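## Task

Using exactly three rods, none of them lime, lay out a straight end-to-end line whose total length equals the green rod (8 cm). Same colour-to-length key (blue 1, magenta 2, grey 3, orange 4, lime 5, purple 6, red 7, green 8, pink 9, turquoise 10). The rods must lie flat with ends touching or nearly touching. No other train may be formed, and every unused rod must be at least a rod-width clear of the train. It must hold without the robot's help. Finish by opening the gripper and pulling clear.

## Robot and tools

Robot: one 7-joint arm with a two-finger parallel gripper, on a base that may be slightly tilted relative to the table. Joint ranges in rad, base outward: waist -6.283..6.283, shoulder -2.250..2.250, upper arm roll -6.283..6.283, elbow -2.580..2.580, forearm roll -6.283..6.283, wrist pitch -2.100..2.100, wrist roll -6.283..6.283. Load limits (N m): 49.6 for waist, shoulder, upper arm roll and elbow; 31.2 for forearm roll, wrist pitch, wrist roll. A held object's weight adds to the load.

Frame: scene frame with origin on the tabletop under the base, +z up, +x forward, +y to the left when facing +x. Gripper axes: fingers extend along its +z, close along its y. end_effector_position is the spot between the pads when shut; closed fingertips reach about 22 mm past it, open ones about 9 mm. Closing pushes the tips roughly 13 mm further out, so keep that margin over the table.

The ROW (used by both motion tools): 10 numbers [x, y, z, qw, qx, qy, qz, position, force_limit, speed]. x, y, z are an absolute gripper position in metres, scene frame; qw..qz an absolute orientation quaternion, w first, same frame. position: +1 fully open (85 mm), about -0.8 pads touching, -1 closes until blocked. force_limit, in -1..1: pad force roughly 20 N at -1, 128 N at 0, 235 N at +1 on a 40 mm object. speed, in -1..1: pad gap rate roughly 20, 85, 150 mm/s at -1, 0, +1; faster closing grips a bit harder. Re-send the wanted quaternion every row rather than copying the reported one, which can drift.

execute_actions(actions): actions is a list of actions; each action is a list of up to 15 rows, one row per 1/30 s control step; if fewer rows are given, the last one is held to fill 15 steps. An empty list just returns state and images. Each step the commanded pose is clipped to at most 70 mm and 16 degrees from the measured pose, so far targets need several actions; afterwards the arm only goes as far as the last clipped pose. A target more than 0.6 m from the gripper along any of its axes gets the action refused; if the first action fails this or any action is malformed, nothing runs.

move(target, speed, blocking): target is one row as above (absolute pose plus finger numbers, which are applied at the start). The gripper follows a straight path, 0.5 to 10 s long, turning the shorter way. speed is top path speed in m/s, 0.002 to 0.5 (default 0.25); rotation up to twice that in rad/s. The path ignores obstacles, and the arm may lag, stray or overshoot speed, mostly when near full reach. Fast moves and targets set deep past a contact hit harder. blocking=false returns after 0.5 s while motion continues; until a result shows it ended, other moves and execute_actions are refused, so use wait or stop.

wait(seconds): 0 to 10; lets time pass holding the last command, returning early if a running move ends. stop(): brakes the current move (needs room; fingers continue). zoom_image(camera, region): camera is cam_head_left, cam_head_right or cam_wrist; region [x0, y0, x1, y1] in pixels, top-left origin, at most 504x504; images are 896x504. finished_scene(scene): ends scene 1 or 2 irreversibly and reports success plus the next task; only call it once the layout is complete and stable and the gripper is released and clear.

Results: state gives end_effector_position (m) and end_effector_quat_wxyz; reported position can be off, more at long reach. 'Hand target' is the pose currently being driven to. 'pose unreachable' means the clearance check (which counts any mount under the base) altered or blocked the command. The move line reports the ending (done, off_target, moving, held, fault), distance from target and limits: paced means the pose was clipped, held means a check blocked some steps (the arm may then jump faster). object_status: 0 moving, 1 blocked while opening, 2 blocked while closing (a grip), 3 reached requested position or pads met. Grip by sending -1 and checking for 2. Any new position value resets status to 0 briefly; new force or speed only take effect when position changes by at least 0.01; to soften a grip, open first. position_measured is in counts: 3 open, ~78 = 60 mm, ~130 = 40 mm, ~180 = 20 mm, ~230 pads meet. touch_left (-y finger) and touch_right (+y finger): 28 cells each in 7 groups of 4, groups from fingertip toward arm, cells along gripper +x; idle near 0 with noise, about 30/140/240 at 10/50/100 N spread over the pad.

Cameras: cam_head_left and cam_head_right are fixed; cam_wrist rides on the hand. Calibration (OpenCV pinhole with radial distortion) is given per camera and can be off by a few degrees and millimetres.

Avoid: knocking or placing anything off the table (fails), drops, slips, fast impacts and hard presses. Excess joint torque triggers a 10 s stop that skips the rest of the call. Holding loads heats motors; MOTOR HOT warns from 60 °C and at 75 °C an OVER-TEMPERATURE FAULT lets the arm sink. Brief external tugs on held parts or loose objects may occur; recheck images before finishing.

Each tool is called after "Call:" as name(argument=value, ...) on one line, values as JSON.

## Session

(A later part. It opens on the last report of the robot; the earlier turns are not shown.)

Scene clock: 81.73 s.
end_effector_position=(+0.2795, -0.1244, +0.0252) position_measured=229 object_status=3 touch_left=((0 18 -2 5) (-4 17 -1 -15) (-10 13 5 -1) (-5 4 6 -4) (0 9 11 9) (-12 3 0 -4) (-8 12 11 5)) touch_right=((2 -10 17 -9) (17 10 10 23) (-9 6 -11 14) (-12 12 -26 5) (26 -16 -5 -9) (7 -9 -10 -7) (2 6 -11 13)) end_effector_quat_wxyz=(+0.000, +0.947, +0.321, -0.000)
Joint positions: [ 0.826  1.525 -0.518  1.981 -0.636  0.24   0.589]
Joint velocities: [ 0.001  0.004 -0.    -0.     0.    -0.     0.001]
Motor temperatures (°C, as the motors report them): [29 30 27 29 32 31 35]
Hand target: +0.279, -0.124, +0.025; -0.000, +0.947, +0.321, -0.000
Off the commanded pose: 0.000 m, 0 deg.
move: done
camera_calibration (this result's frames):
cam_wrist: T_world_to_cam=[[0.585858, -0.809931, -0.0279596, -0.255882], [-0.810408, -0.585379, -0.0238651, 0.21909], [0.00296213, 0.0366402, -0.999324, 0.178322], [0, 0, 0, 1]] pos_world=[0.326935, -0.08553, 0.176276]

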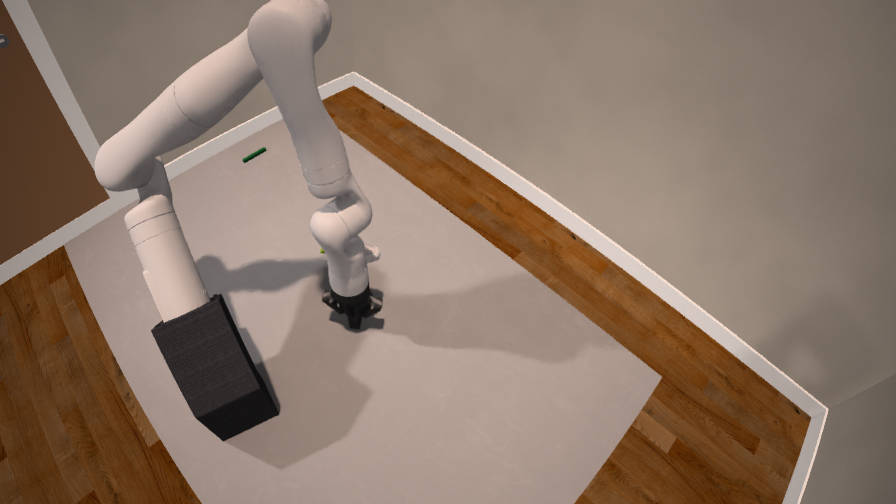

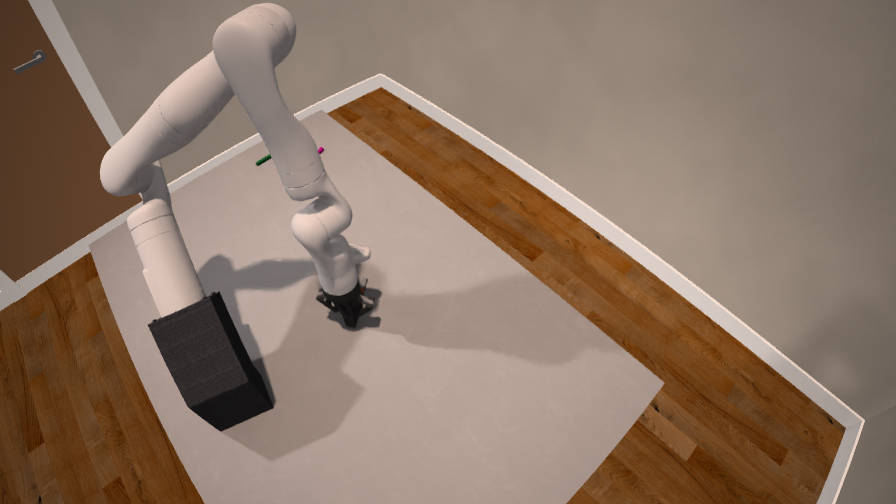

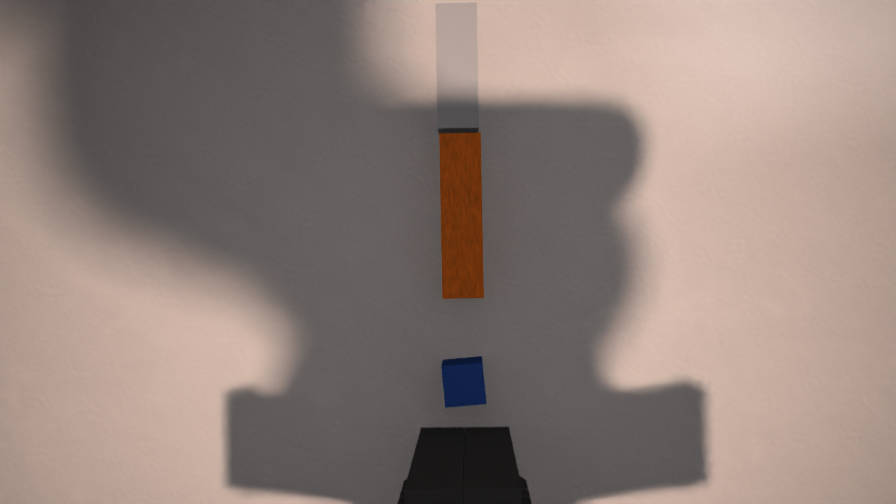

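Call:
move(target=[0.2989,-0.1095,0.025,0,0.947,0.321,0,-0.8,-0.8,0.5], speed=0.015)

Call:
move(target=[0.285,-0.12,0.09,0,0.947,0.321,0,-0.8,-0.8,0.5], speed=0.1)

Scene clock: 88.53 s.
end_effector_position=(+0.2988, -0.1097, +0.0250) position_measured=229 object_status=3 touch_left=((6 20 -8 23) (-1 8 9 3) (-1 -7 0 -19) (14 8 10 3) (1 9 -7 13) (-5 9 -5 5) (7 7 6 -6)) touch_right=((3 -2 8 -10) (-25 11 18 -14) (-1 -10 6 -2) (-3 23 8 -17) (-6 18 14 17) (16 -10 9 -11) (24 -8 6 1)) end_effector_quat_wxyz=(+0.000, +0.947, +0.321, -0.000)
Joint positions: [ 0.783  1.492 -0.544  1.982 -0.663  0.243  0.554]
Joint velocities: [-0.001  0.001 -0.001  0.001  0.     0.    -0.   ]
Motor temperatures (°C, as the motors report them): [29 30 27 29 32 31 35]
Hand target: +0.299, -0.110, +0.025; +0.000, +0.947, +0.321, -0.000
Off the commanded pose: 0.000 m, 0 deg.
move: done
camera_calibration (this result's frames):
cam_wrist: T_world_to_cam=[[0.585236, -0.810375, -0.0281267, -0.255134], [-0.810858, -0.584754, -0.0239437, 0.243599], [0.00295617, 0.0368195, -0.999318, 0.177538], [0, 0, 0, 1]] pos_world=[0.346312, -0.0708455, 0.176074]

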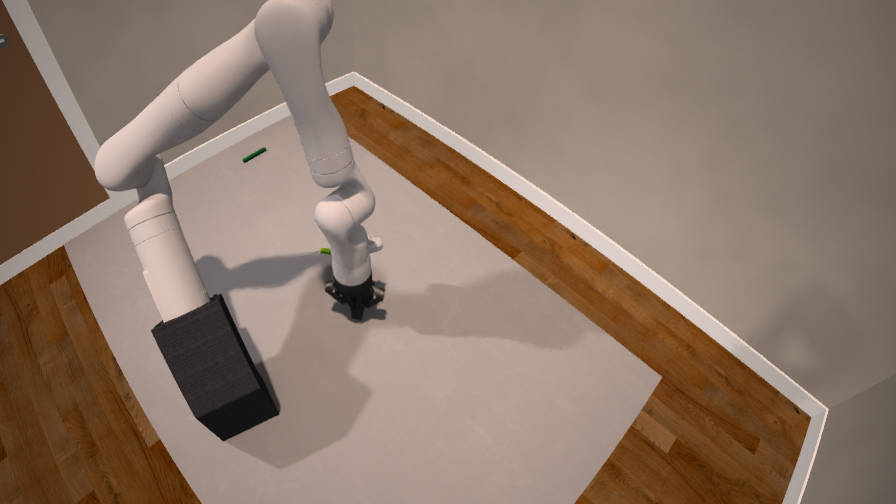

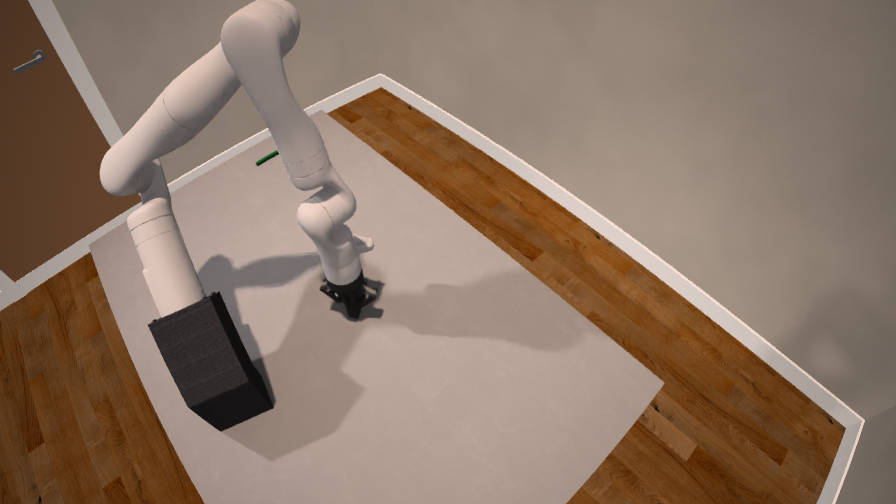

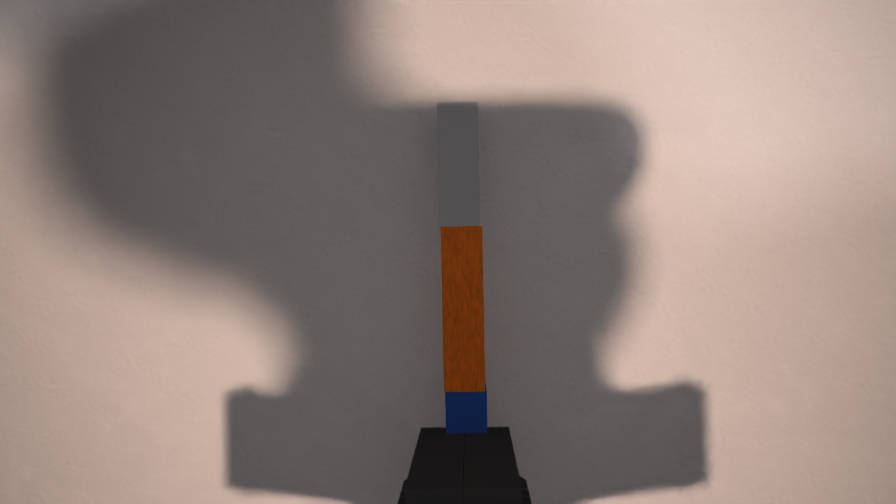

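Scene clock: 89.50 s.
end_effector_position=(+0.2852, -0.1199, +0.0896) position_measured=229 object_status=3 touch_left=((2 12 -6 1) (-7 12 -11 3) (-3 2 -9 -6) (5 -1 10 -13) (0 18 4 13) (-14 -20 4 12) (-5 -4 14 0)) touch_right=((7 9 6 41) (-23 -29 0 -14) (-13 16 9 18) (-29 1 28 -13) (4 19 18 -16) (15 -12 7 -2) (32 -3 14 13)) end_effector_quat_wxyz=(-0.000, +0.947, +0.321, +0.000)
Joint positions: [ 0.854  1.36  -0.451  1.998 -0.613  0.407  0.544]
Joint velocities: [ 0.003 -0.006 -0.002 -0.     0.     0.    -0.   ]
Motor temperatures (°C, as the motors report them): [29 30 27 29 32 31 35]
Hand target: +0.285, -0.120, +0.090; -0.000, +0.947, +0.321, +0.000
Off the commanded pose: 0.000 m, 0 deg.
move: done
camera_calibration (this result's frames):
cam_wrist: T_world_to_cam=[[0.585081, -0.81046, -0.028897, -0.253538], [-0.810968, -0.584566, -0.0247571, 0.228275], [0.00317245, 0.0379195, -0.999276, 0.242586], [0, 0, 0, 1]] pos_world=[0.332695, -0.0812392, 0.240735]

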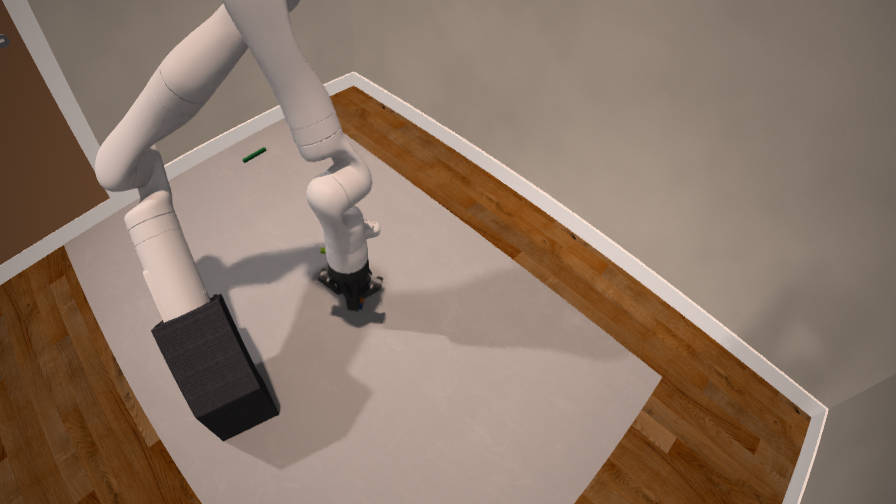

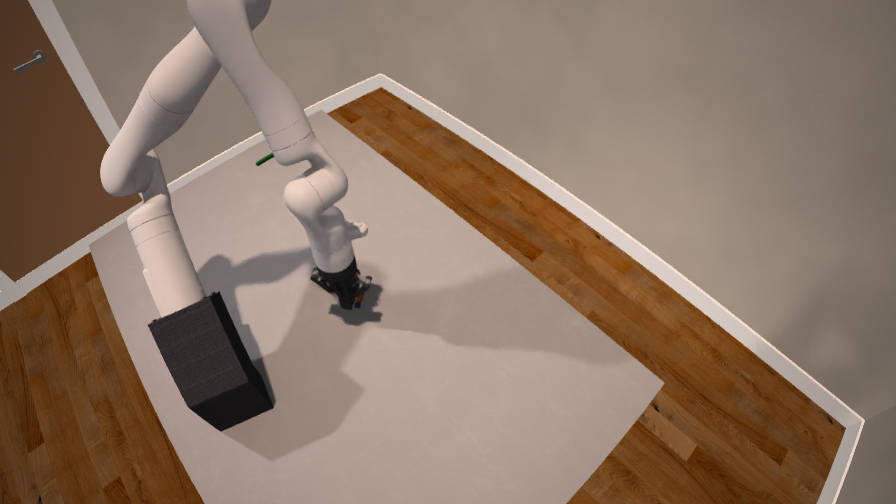

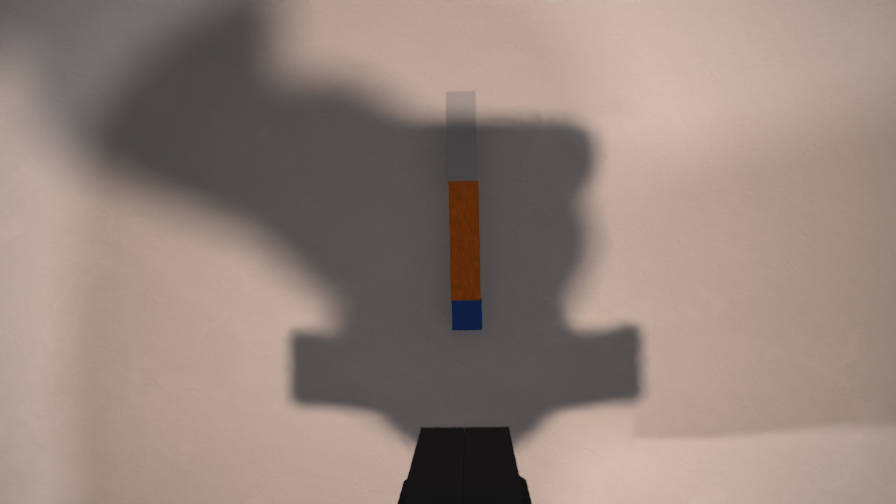

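Call:
finished_scene(scene=2)

The scene is finished: the task was done.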